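## Task

Scene 1: with the lighter-coloured slide box, push its inner tray out through the end of the box that faces away from the robot base, by at least a few centimetres, and leave it resting there. All other objects should stay roughly where they were. The attempt fails immediately if the gripper grasps the outer case of either box, if either box is shifted or rotated more than slightly, or if a tray ends up pushed out about half its length. The tray must stay out on its own, not because the robot holds it. Finish by releasing and moving the gripper away. Nothing may be dropped or knocked off the table.

## Robot and tools

Robot: one arm with six joints (waist, shoulder, elbow, wrist pitch, wrist yaw, wrist roll) and a two-finger parallel gripper. Its base may sit slightly tilted on a mounting block, which the clearance check treats as part of the arm. Cameras: cam_head_left, cam_head_right, cam_high, cam_low, cam_wrist, each 504x504 pixels, returned in that order.

Frames. All poses are in the scene frame: origin on the table surface right under the arm base, +z upward, +x forward away from the base, +y to the left when facing +x. The gripper's own frame has its fingers pointing along gripper +x and closing along gripper y. The reported end_effector_position is the point midway between the finger pads, roughly 3 to 4 cm back from the fingertips. At long reach the printed position may be somewhat wrong.

A row is 8 numbers: x, y, z (metres, absolute target in the scene frame), qw, qx, qy, qz (absolute target orientation, w first, scene frame), opening. Opening runs -1 to 1: +1 is 0.088 m wide open, empty fingers touch near -0.80, and values below that change nothing. Closing fully takes about half a second. To hold something, command an opening well under grip_measured; a bigger gap squeezes harder (about 34 N per pad at most). Readings may carry a constant error of around 1 mm.

Tools.
execute_actions: arguments actions (a list with zero or one entry) and optional pictures (boolean, default gives images). An empty list just reports the state. An entry with rows (1 to 15 rows) and steps (1 to 15, default 15) applies one row per 1/30 s control step, repeating the final row if steps outnumber rows. An entry with only steps (up to 300) is a wait counted from the previous result, reply time included. A rejected call sends nothing; rejection happens when a target lies over 0.6 m from the last reported position along any gripper axis. Each step, the commanded pose is trimmed to within 70 mm and 16 degrees of the measured pose, so a distant target needs several calls; after a call the arm only continues to the last trimmed pose. Repeat the orientation quaternion in every row to hold it; use your intended one, not the possibly drifted reported one.
move: target is one 8-number row (absolute pose plus opening, as above); speed in m/s from 0.002 to 0.5, default 0.25, with turning capped at twice that value in rad/s. It follows a straight path lasting 0.5 to 10 s (longer paths get cut off early), rotating the short way. The opening is sent at the start. It does not avoid obstacles, and the real gripper can lag, wander, or overshoot speed, notably with a near-straight arm. It adds a move: line with an outcome (done, off_target, moving, held, fault), which limits applied (paced = pose clipped; held = some steps blocked, after which motion may jump fast) and the remaining distance.
wait: seconds, 0 to 10; the robot gets nothing new.
zoom_image: camera (one of the five names) and region [x0, y0, x1, y1] in that camera's pixels, top-left is (0,0), at most 504 by 504; gives a sharper crop of its latest image.
finished_scene: scene (1 or 2); ends that scene for good, grades it, and reveals the next task. Replying with no tool call ends everything.

The simulation keeps running while you compose a reply; nothing is held back between calls.

Reading results. The state line has gripper position (m), quaternion and linear/angular velocities. Joint positions and Joint velocities list the six joints in base-to-gripper order (rad, rad/s), then finger-pad gap (m, m/s). Joint ranges: waist -3.054 to 3.054, shoulder 0.000 to 3.142, elbow 0.000 to 2.356, wrist pitch -1.571 to 1.571, wrist yaw -1.571 to 1.571, wrist roll -3.142 to 3.142. grip_measured is the measured opening on the command scale. A pose unreachable line or HELD marks steps the clearance check altered or blocked. Hand target shows the pose currently being driven toward. Joint torque numbers include drive output even in free air, with per-unit offset, scale and noise.

Friction may leave the gripper short of the command or slightly tilted, and tiny moves may not happen; check the pose after each move and correct tilt.

Hazards. Contact torque at a joint's load limit (waist 17.2, shoulder 21.3, elbow 21.3, wrist pitch 5.61, wrist yaw 5.59, wrist roll 5.24 N m) causes a TORQUE FAULT: a 10 s halt and the rest of the call dropped. Holding loads heats motors; MOTOR HOT appears from 50 °C, and at 95 °C an OVER-TEMPERATURE FAULT holds the arm, possibly cutting power so it goes limp. A blocked arm keeps pushing until given a new command. Faster moves and targets placed deeper past contact press harder; push trays gently and slowly, touching only the inner tray, never pinching a box's outer case. Do not shift either box, knock items off the table, or push a tray halfway out. When finished, open the fingers and back the gripper away.

Each tool is called after "Request:" by a JSON object that holds its "fn" and its "kwargs", one argument or row to a line.

## Session

Request:
{"fn": "execute_actions", "kwargs": {
  "actions": []
}}

Scene clock: 0.00 s of 3750.00 s.
end_effector_position=(+0.1480, -0.2899, +0.2499) grip_measured=+0.830 end_effector_quat_wxyz=(+0.770, -0.512, +0.375, -0.064) end_effector_velocity=(+0.001, +0.003, +0.000) end_effector_angular_velocity=(-0.004, -0.001, +0.025)
Joint positions: [-1.782  1.445  0.499  0.36  -1.177 -1.578  0.08 ]
Joint velocities: [-0.002 -0.002 -0.002 -0.007 -0.022 -0.022 -0.   ]
Joint torques (N m, as the arm reports them, + toward a larger angle): no reading
Heat: hottest wrist roll 28 °C (+0.0 °C/min).
Hand target: +0.148, -0.290, +0.250; +0.770, -0.513, +0.375, -0.064

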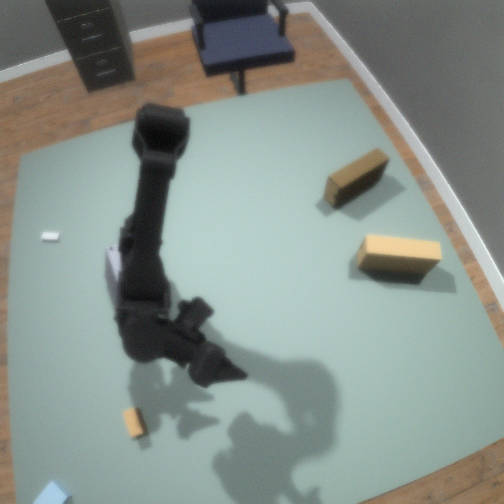

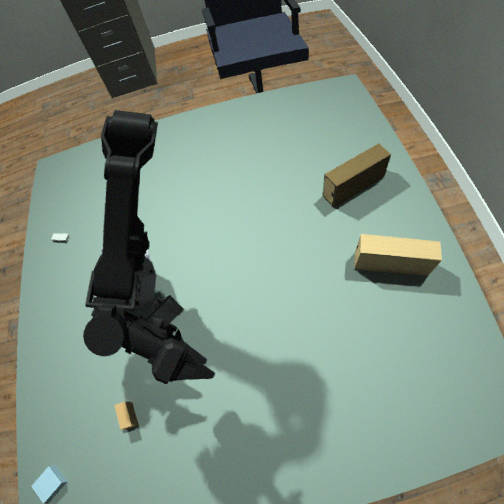

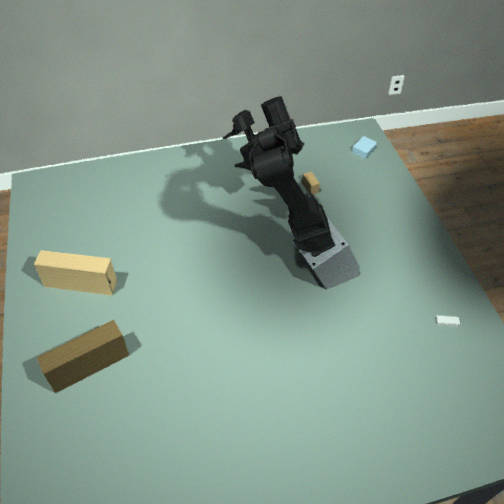

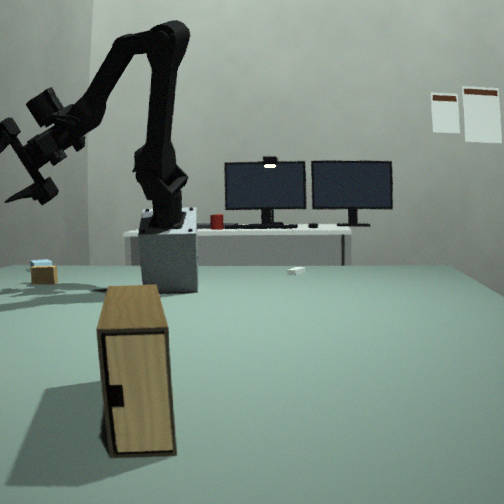

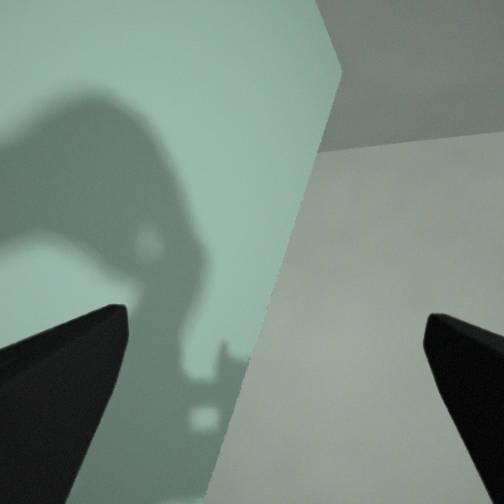

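Request:
{"fn": "move", "kwargs": {
  "target": [0.38,0,0.3,0.707,0,0.707,0,-1]
}}

Scene clock: 8.87 s of 3750.00 s.
end_effector_position=(+0.3766, -0.0011, +0.3022) grip_measured=-0.803 end_effector_quat_wxyz=(+0.707, -0.009, +0.707, -0.004) end_effector_velocity=(+0.002, +0.002, +0.005) end_effector_angular_velocity=(+0.007, -0.013, +0.011)
Joint positions: [-0.212  1.405  1.725 -1.477 -0.128 -0.123  0.   ]
Joint velocities: [ 0.002 -0.002  0.017 -0.007 -0.007 -0.007  0.   ]
Joint torques (N m, as the arm reports them, + toward a larger angle): [-0.51 -6.43  6.94  0.17 -0.2   0.14]
Heat: hottest wrist roll 28 °C (+0.0 °C/min).
Hand target: +0.379, +0.000, +0.301; +0.705, -0.006, +0.709, -0.002
Off the commanded pose: 0.004 m, 1 deg.
After step 90, 2.90 s passed at rest.
move: done

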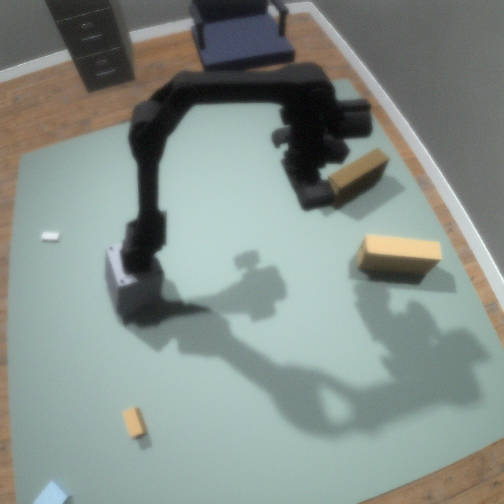

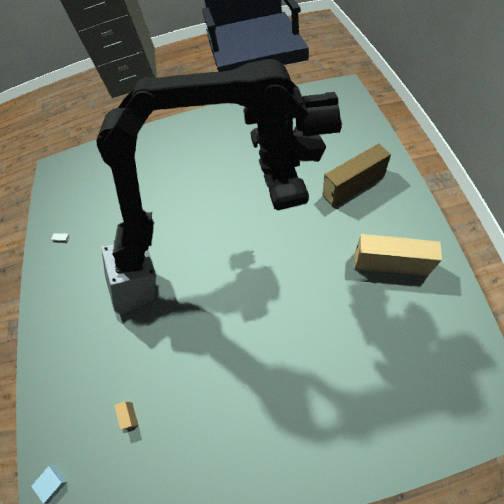

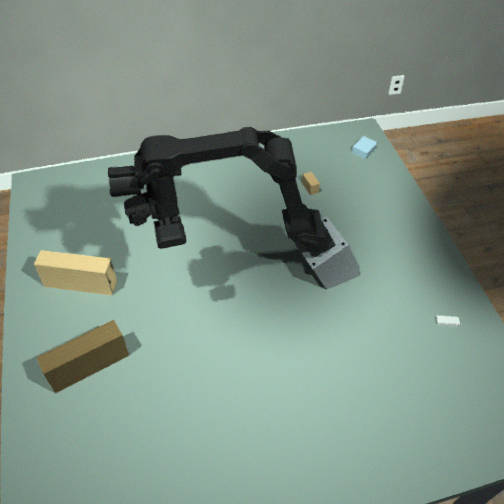

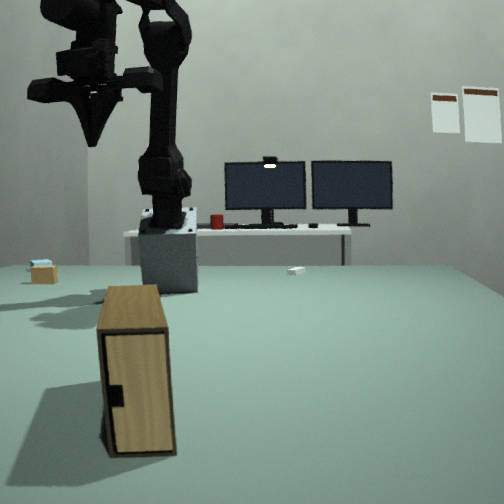

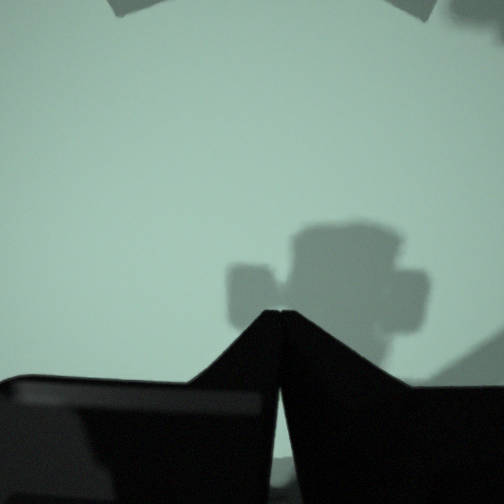

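Request:
{"fn": "move", "kwargs": {
  "target": [0.52,0,0.32,0.707,0,0.707,0,-1]
}}

Scene clock: 11.50 s of 3750.00 s.
end_effector_position=(+0.5165, -0.0008, +0.3223) grip_measured=-0.803 end_effector_quat_wxyz=(+0.801, -0.006, +0.599, -0.005) end_effector_velocity=(-0.001, +0.000, -0.001) end_effector_angular_velocity=(+0.005, +0.007, +0.006)
Joint positions: [-0.182  1.795  2.347 -1.417 -0.138 -0.049  0.   ]
Joint velocities: [-0.002  0.002  0.002 -0.007 -0.007 -0.007  0.   ]
Joint torques (N m, as the arm reports them, + toward a larger angle): [-0.98 -9.1   7.19  0.9  -0.2   0.13]
Heat: hottest wrist roll 28 °C (+0.0 °C/min).
Hand target: +0.519, +0.000, +0.319; +0.801, -0.003, +0.599, -0.003
Off the commanded pose: 0.004 m, 16 deg; orientation clipped at the last step of the last action.
joint sent to its limit — the command would take joint 3 (elbow) past its upper limit, so that joint was sent only as far as its limit.
move: off_target; limits=paced

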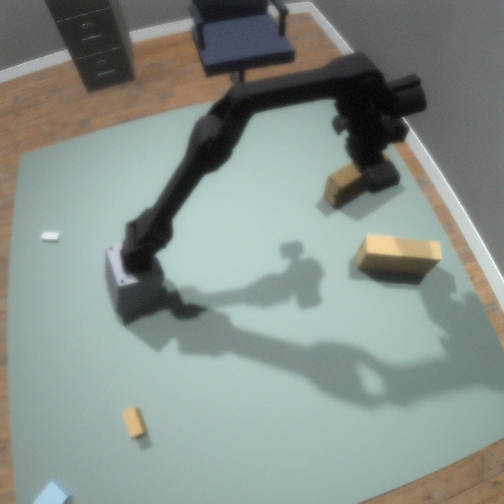

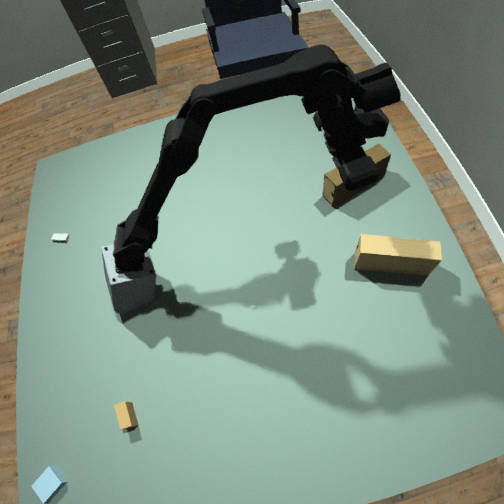

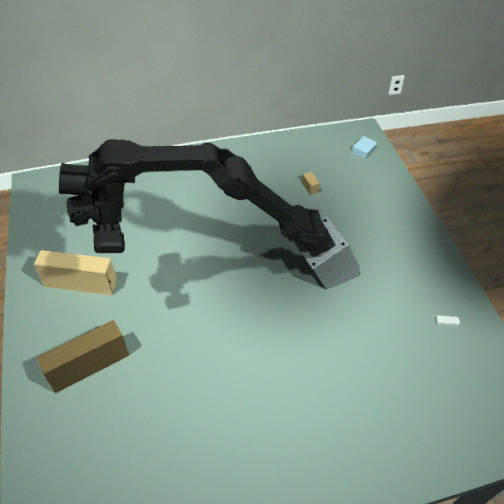

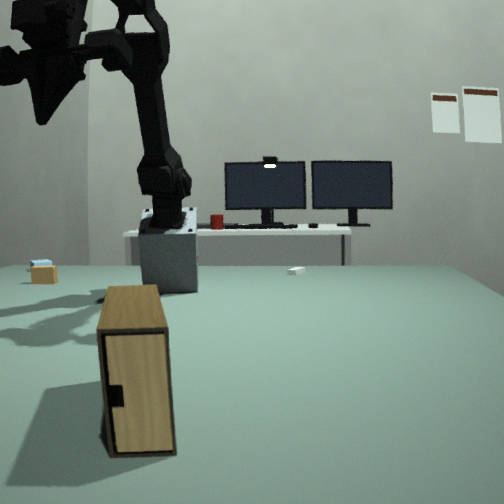

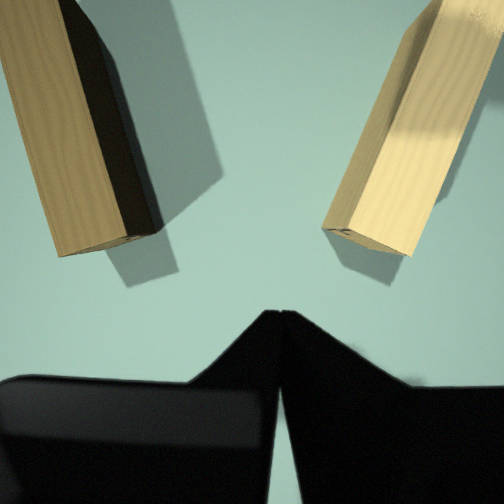

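Request:
{"fn": "move", "kwargs": {
  "target": [0.36,-0.08,0.1,0.957,0.034,0.257,-0.126,-1]
}}

Scene clock: 20.63 s of 3750.00 s.
end_effector_position=(+0.3632, -0.0784, +0.1018) grip_measured=-0.803 end_effector_quat_wxyz=(+0.959, +0.036, +0.253, -0.121) end_effector_velocity=(+0.003, +0.005, +0.003) end_effector_angular_velocity=(+0.006, -0.022, +0.038)
Joint positions: [-0.321  1.682  0.249  1.315 -0.066  0.188  0.   ]
Joint velocities: [-0.002  0.007 -0.002  0.037 -0.037 -0.007  0.   ]
Joint torques (N m, as the arm reports them, + toward a larger angle): [-1.5  -4.34  1.14  1.72  0.35  0.13]
Heat: hottest shoulder 28 °C (+0.0 °C/min).
Hand target: +0.361, -0.080, +0.099; +0.957, +0.037, +0.257, -0.126
Off the commanded pose: 0.004 m, 1 deg.
After step 90, 3.93 s passed at rest.
move: done

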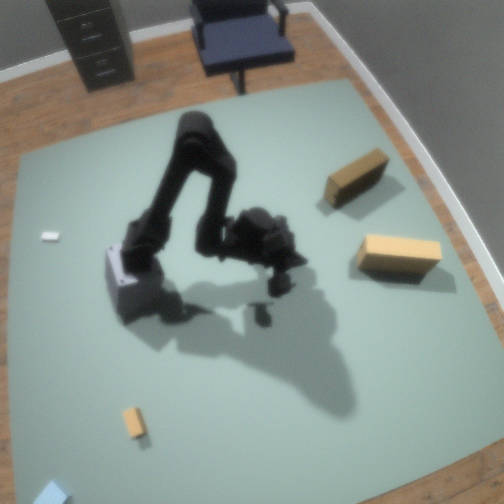

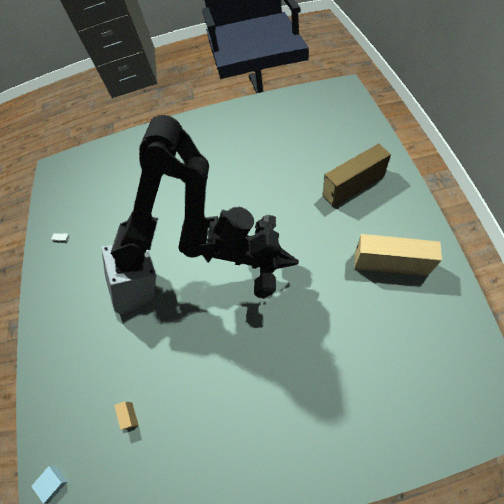

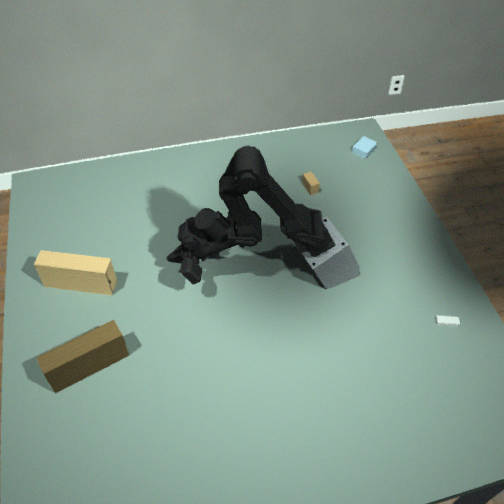

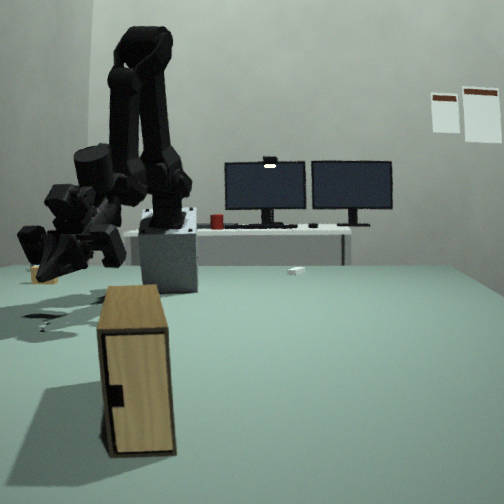

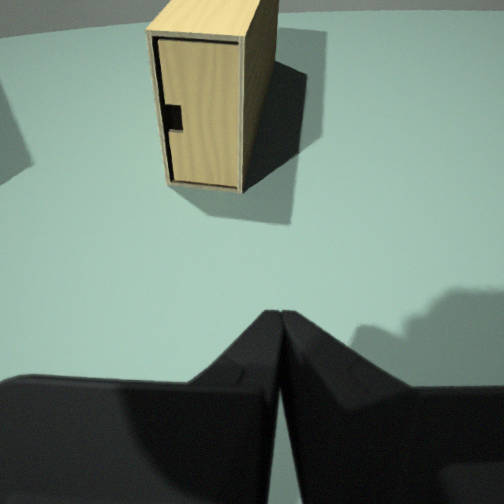

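Request:
{"fn": "move", "kwargs": {
  "target": [0.41,-0.05,0.065,0.970,0.030,0.171,-0.171,-1]
}}

Scene clock: 25.47 s of 3750.00 s.
end_effector_position=(+0.4103, -0.0502, +0.0675) grip_measured=-0.803 end_effector_quat_wxyz=(+0.967, +0.031, +0.186, -0.173) end_effector_velocity=(+0.001, +0.002, -0.001) end_effector_angular_velocity=(-0.002, +0.001, +0.012)
Joint positions: [-0.084  2.017  0.45   1.563  0.292  0.221  0.   ]
Joint velocities: [ 0.002  0.007  0.002  0.007 -0.007 -0.007  0.   ]
Joint torques (N m, as the arm reports them, + toward a larger angle): [-0.74 -5.52  1.25  1.75  0.36  0.14]
Heat: hottest shoulder 28 °C (+0.0 °C/min).
Hand target: +0.410, -0.050, +0.065; +0.966, +0.032, +0.187, -0.175
Off the commanded pose: 0.003 m, 2 deg.
joint sent to its limit — the command would take joint 4 (wrist pitch) past its upper limit, so that joint was sent only as far as its limit.
After step 90, 0.97 s passed at rest.
move: done

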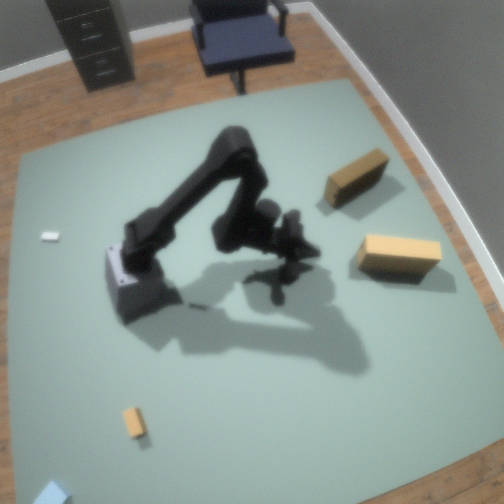

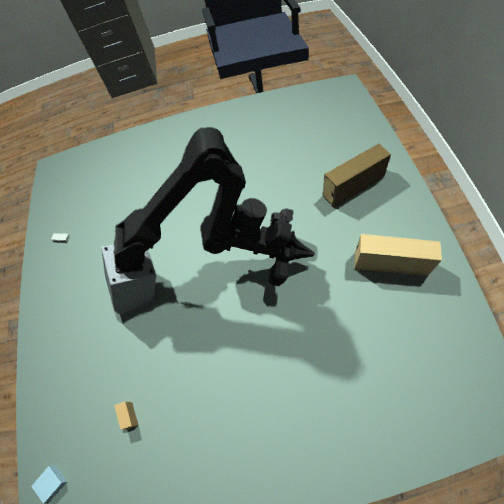

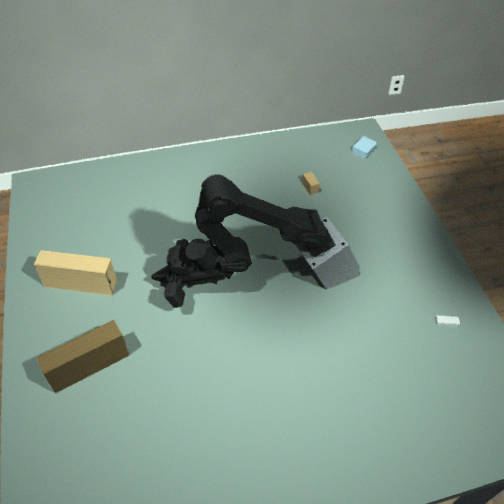

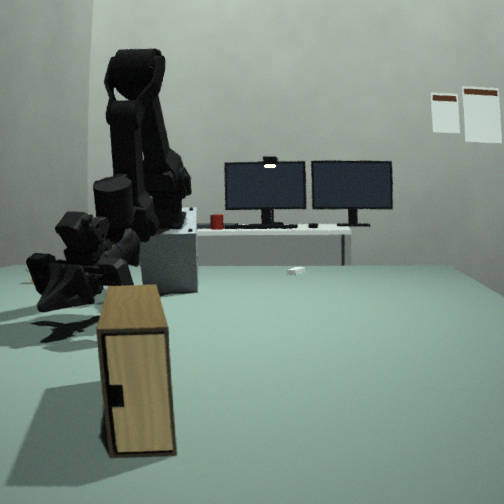

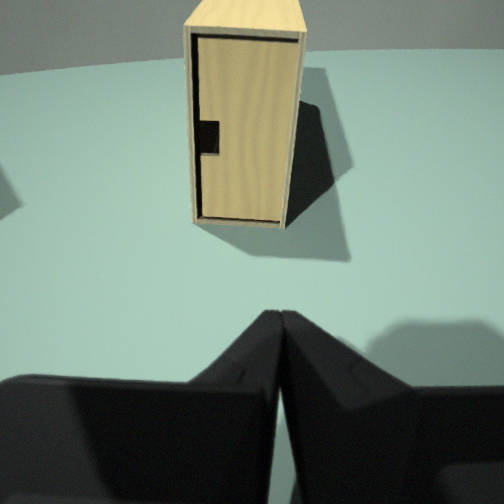

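Request:
{"fn": "move", "kwargs": {
  "target": [0.479,-0.065,0.055,0.970,0.030,0.171,-0.171,-1]
}}

Scene clock: 29.63 s of 3750.00 s.
end_effector_position=(+0.4793, -0.0637, +0.0588) grip_measured=-0.803 end_effector_quat_wxyz=(+0.970, +0.032, +0.167, -0.172) end_effector_velocity=(+0.001, -0.000, +0.000) end_effector_angular_velocity=(-0.005, +0.005, +0.007)
Joint positions: [-0.121  2.083  0.737  1.384  0.258  0.22   0.   ]
Joint velocities: [-0.002 -0.002  0.002 -0.007 -0.007 -0.007  0.   ]
Joint torques (N m, as the arm reports them, + toward a larger angle): [-1.49 -6.86  2.64  1.49 -0.05 -0.05]
Heat: hottest shoulder 28 °C (+0.0 °C/min).
Hand target: +0.479, -0.065, +0.055; +0.970, +0.030, +0.171, -0.171
Off the commanded pose: 0.004 m, 1 deg.
After step 90, 0.30 s passed at rest.
move: done

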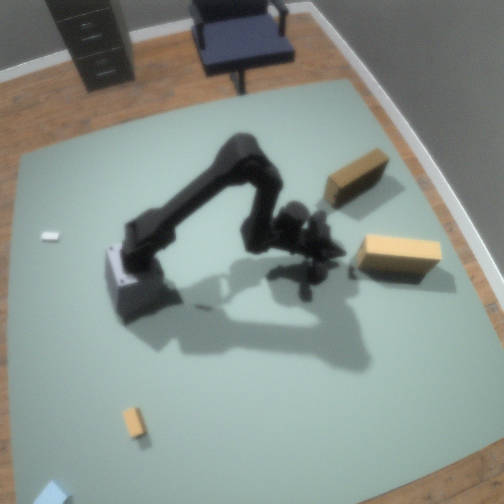

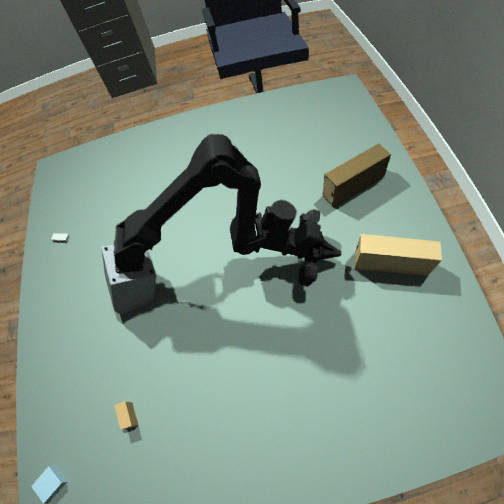

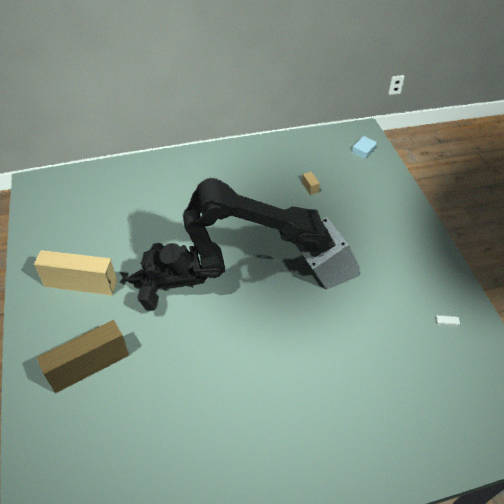

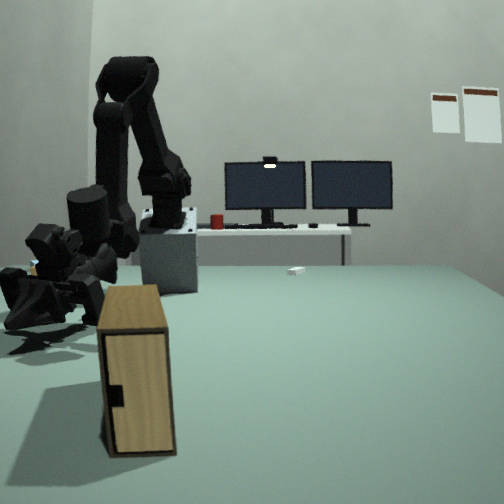

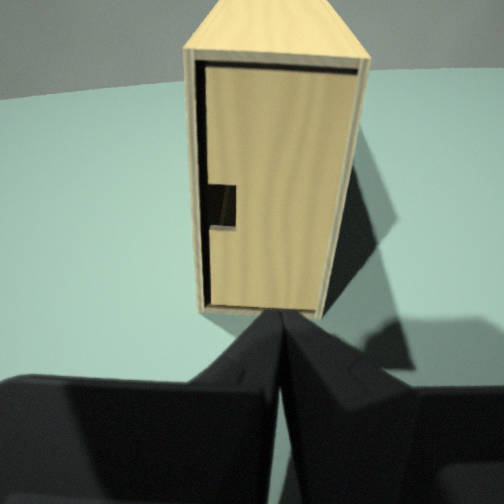

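Request:
{"fn": "move", "kwargs": {
  "target": [0.512,-0.077,0.055,0.970,0.030,0.171,-0.171,-1],
  "speed": 0.08
}}

Scene clock: 32.83 s of 3750.00 s.
end_effector_position=(+0.5122, -0.0760, +0.0594) grip_measured=-0.803 end_effector_quat_wxyz=(+0.970, +0.031, +0.166, -0.172) end_effector_velocity=(+0.000, -0.000, -0.004) end_effector_angular_velocity=(-0.007, +0.019, -0.004)
Joint positions: [-0.152  2.102  0.877  1.262  0.229  0.22   0.   ]
Joint velocities: [ 0.002  0.002  0.007 -0.022  0.007 -0.007  0.   ]
Joint torques (N m, as the arm reports them, + toward a larger angle): [-1.78 -7.59  3.4   1.48 -0.07 -0.03]
Heat: hottest shoulder 29 °C (+1.8 °C/min).
Hand target: +0.512, -0.077, +0.055; +0.970, +0.030, +0.171, -0.171
Off the commanded pose: 0.004 m, 1 deg.
move: done

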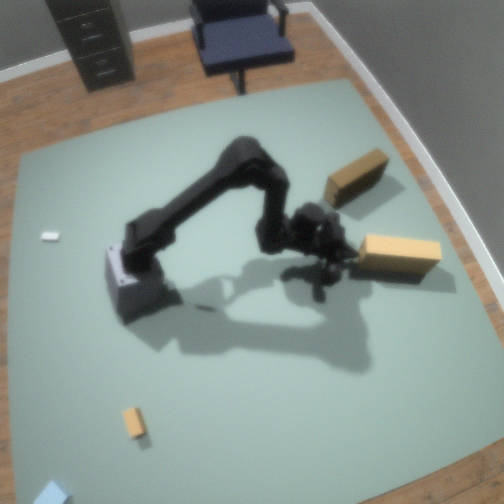

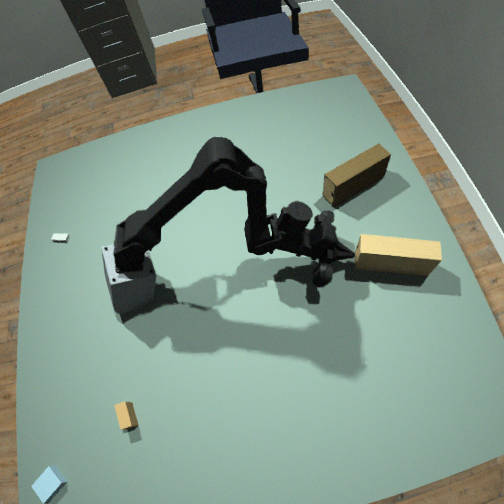

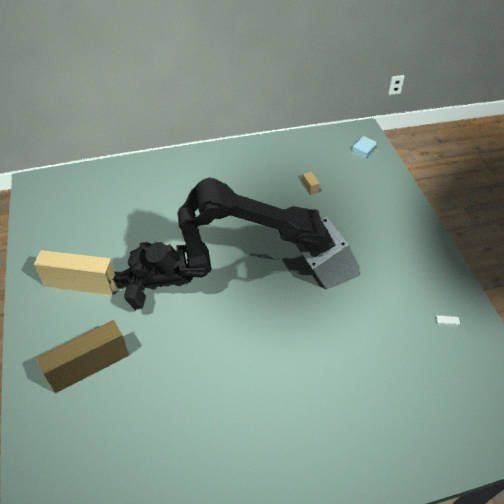

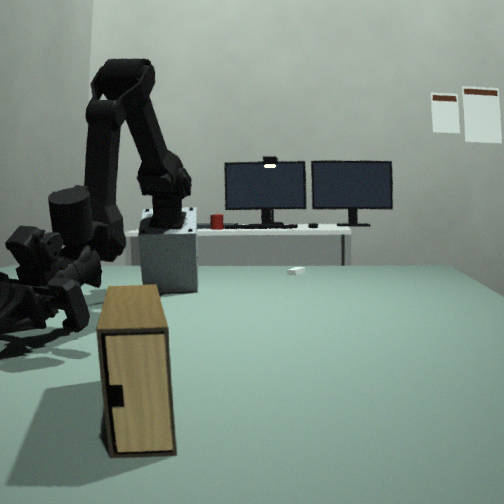

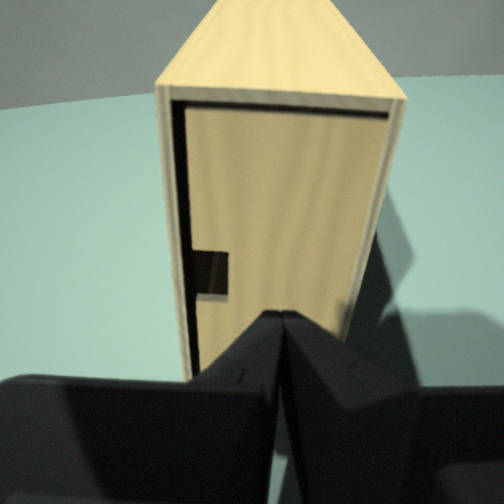

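Request:
{"fn": "move", "kwargs": {
  "target": [0.54,-0.087,0.055,0.970,0.030,0.171,-0.171,-1],
  "speed": 0.03
}}

Scene clock: 36.80 s of 3750.00 s.
end_effector_position=(+0.5406, -0.0855, +0.0606) grip_measured=-0.803 end_effector_quat_wxyz=(+0.971, +0.031, +0.165, -0.172) end_effector_velocity=(+0.002, +0.001, -0.003) end_effector_angular_velocity=(+0.002, +0.016, +0.019)
Joint positions: [-0.172  2.129  1.004  1.163  0.208  0.22   0.   ]
Joint velocities: [-0.002  0.002  0.012 -0.022 -0.022 -0.007  0.   ]
Joint torques (N m, as the arm reports them, + toward a larger angle): [-1.92 -7.97  3.98  1.42 -0.01 -0.01]
Heat: hottest shoulder 29 °C (+1.6 °C/min).
Hand target: +0.540, -0.087, +0.055; +0.970, +0.030, +0.171, -0.171
Off the commanded pose: 0.006 m, 1 deg.
move: done

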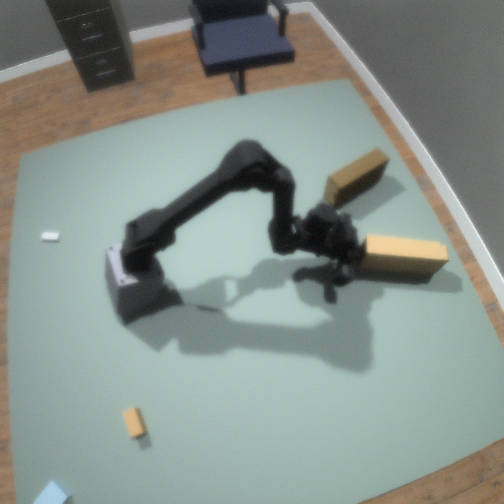

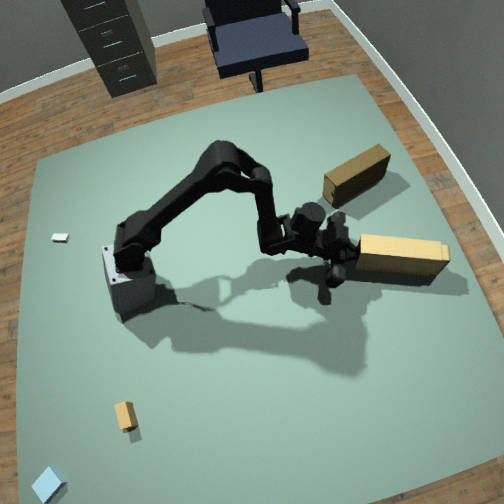

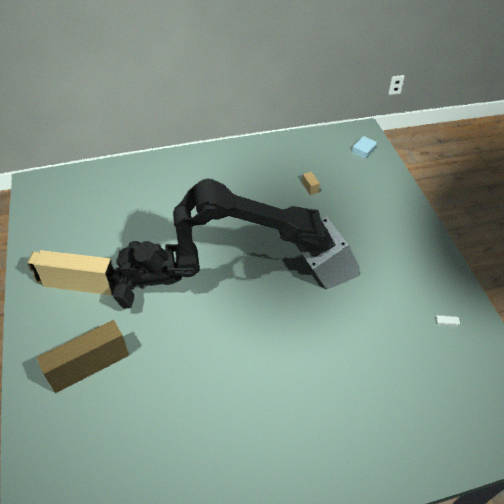

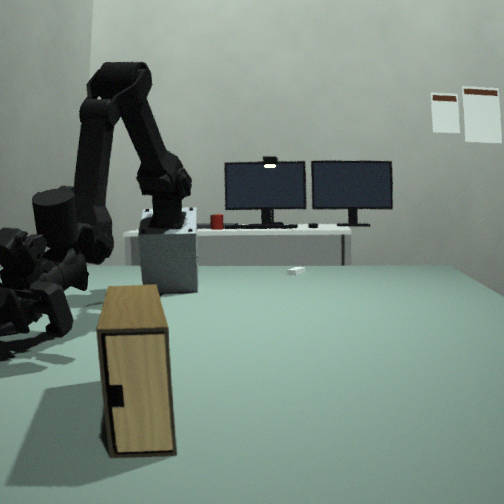

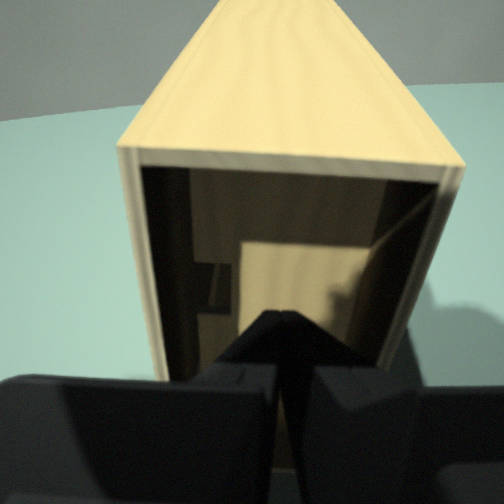

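Request:
{"fn": "move", "kwargs": {
  "target": [0.556,-0.092,0.057,0.970,0.030,0.171,-0.171,-1],
  "speed": 0.02
}}

Scene clock: 39.17 s of 3750.00 s.
end_effector_position=(+0.5563, -0.0904, +0.0620) grip_measured=-0.803 end_effector_quat_wxyz=(+0.971, +0.031, +0.166, -0.172) end_effector_velocity=(+0.002, -0.000, +0.002) end_effector_angular_velocity=(-0.005, +0.000, +0.007)
Joint positions: [-0.182  2.142  1.077  1.103  0.198  0.22   0.   ]
Joint velocities: [-0.002 -0.002  0.007 -0.007 -0.007 -0.007  0.   ]
Joint torques (N m, as the arm reports them, + toward a larger angle): [-2.09 -8.34  4.37  1.44 -0.05 -0.01]
Heat: hottest shoulder 30 °C (+3.1 °C/min).
Hand target: +0.556, -0.092, +0.057; +0.970, +0.030, +0.171, -0.171
Off the commanded pose: 0.005 m, 1 deg.
move: done

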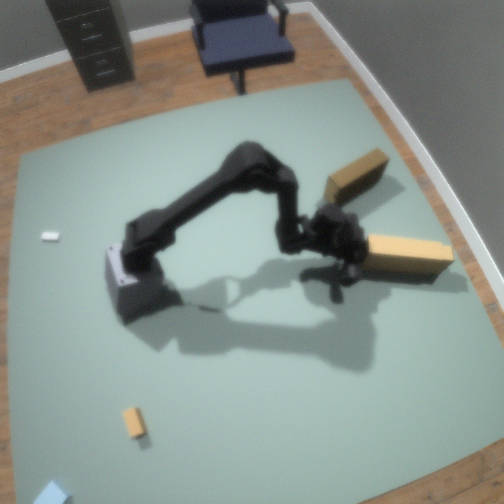

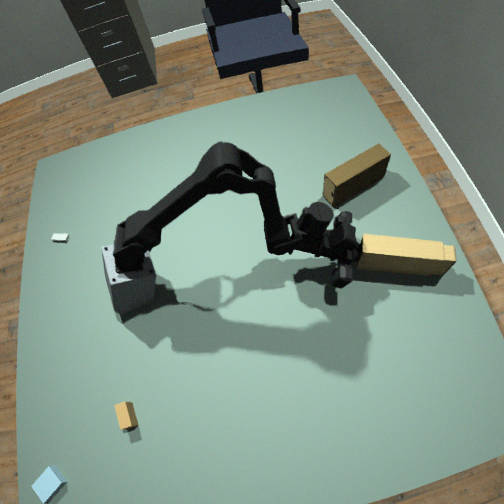

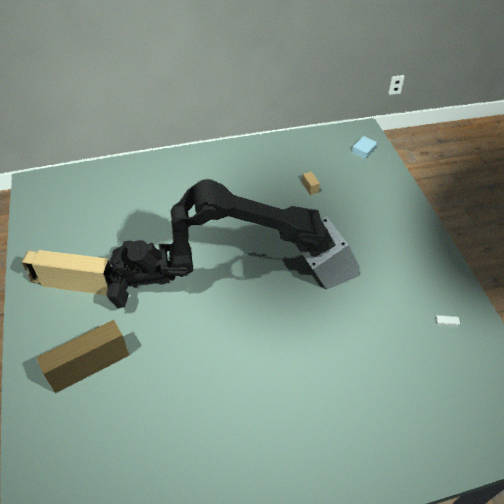

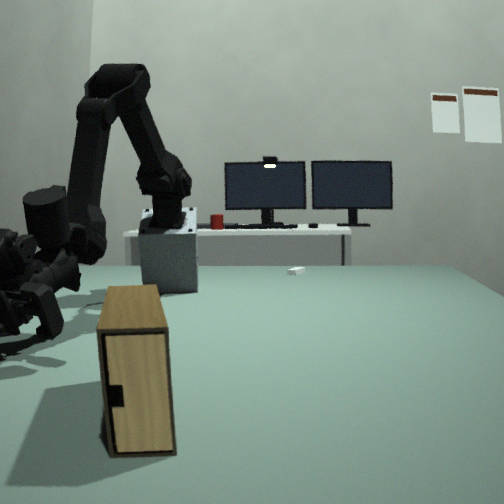

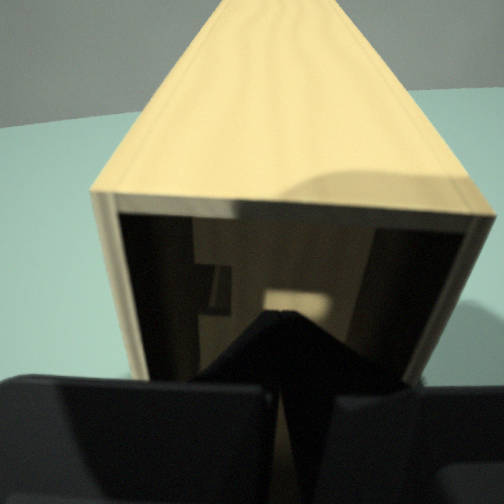

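Request:
{"fn": "move", "kwargs": {
  "target": [0.44,-0.051,0.08,0.970,0.030,0.171,-0.171,-1]
}}

Request:
{"fn": "zoom_image", "kwargs": {
  "camera": "cam_head_right",
  "region": [330,200,490,320]
}}

Scene clock: 42.20 s of 3750.00 s.
end_effector_position=(+0.4399, -0.0524, +0.0769) grip_measured=-0.803 end_effector_quat_wxyz=(+0.969, +0.031, +0.174, -0.171) end_effector_velocity=(-0.003, +0.000, +0.002) end_effector_angular_velocity=(-0.018, +0.000, +0.013)
Joint positions: [-0.095  1.976  0.548  1.45   0.28   0.218  0.   ]
Joint velocities: [-0.002 -0.002 -0.017  0.022 -0.007 -0.022  0.   ]
Joint torques (N m, as the arm reports them, + toward a larger angle): [-0.79 -8.33  1.03  1.76  0.38 -0.05]
Heat: hottest shoulder 30 °C (+2.8 °C/min).
Hand target: +0.440, -0.051, +0.080; +0.970, +0.030, +0.171, -0.171
Off the commanded pose: 0.003 m, 0 deg.
move: done

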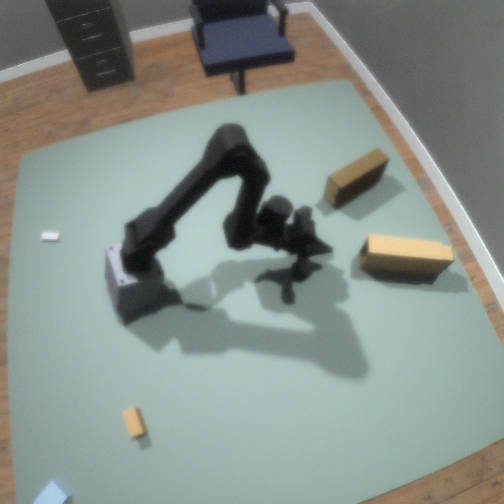

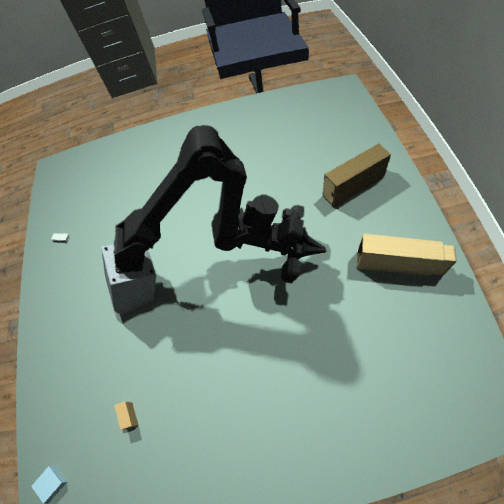

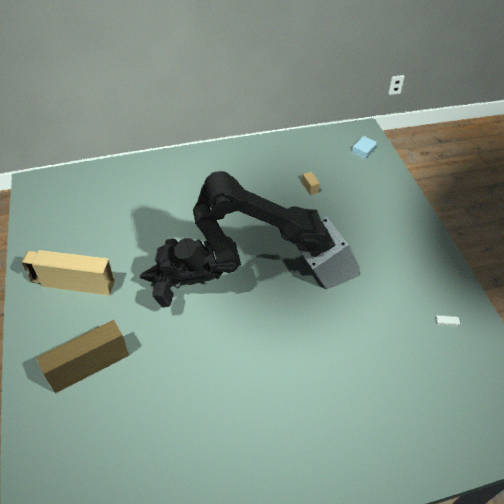

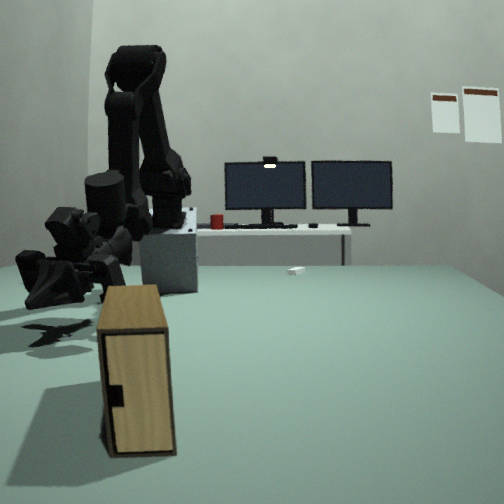

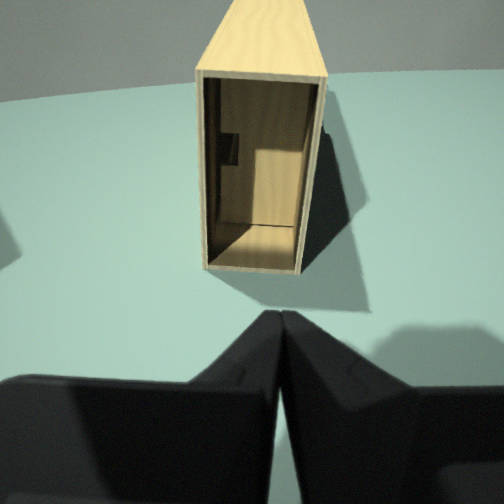

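Region (330, 200, 490, 320) of cam_head_right's 504x504 image, scaled by 3.150, with more detail than that image has; it fills the top 378 rows of this view, and the rest is white.

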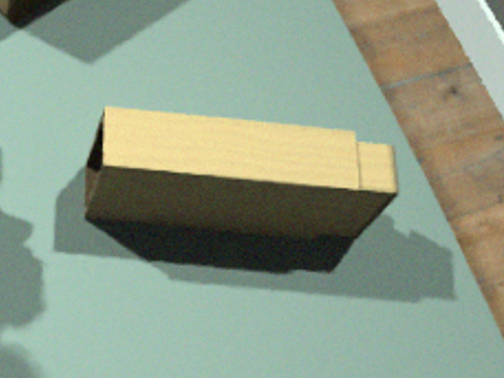

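Request:
{"fn": "finished_scene", "kwargs": {
  "scene": 1
}}

The scene is finished: the task was done.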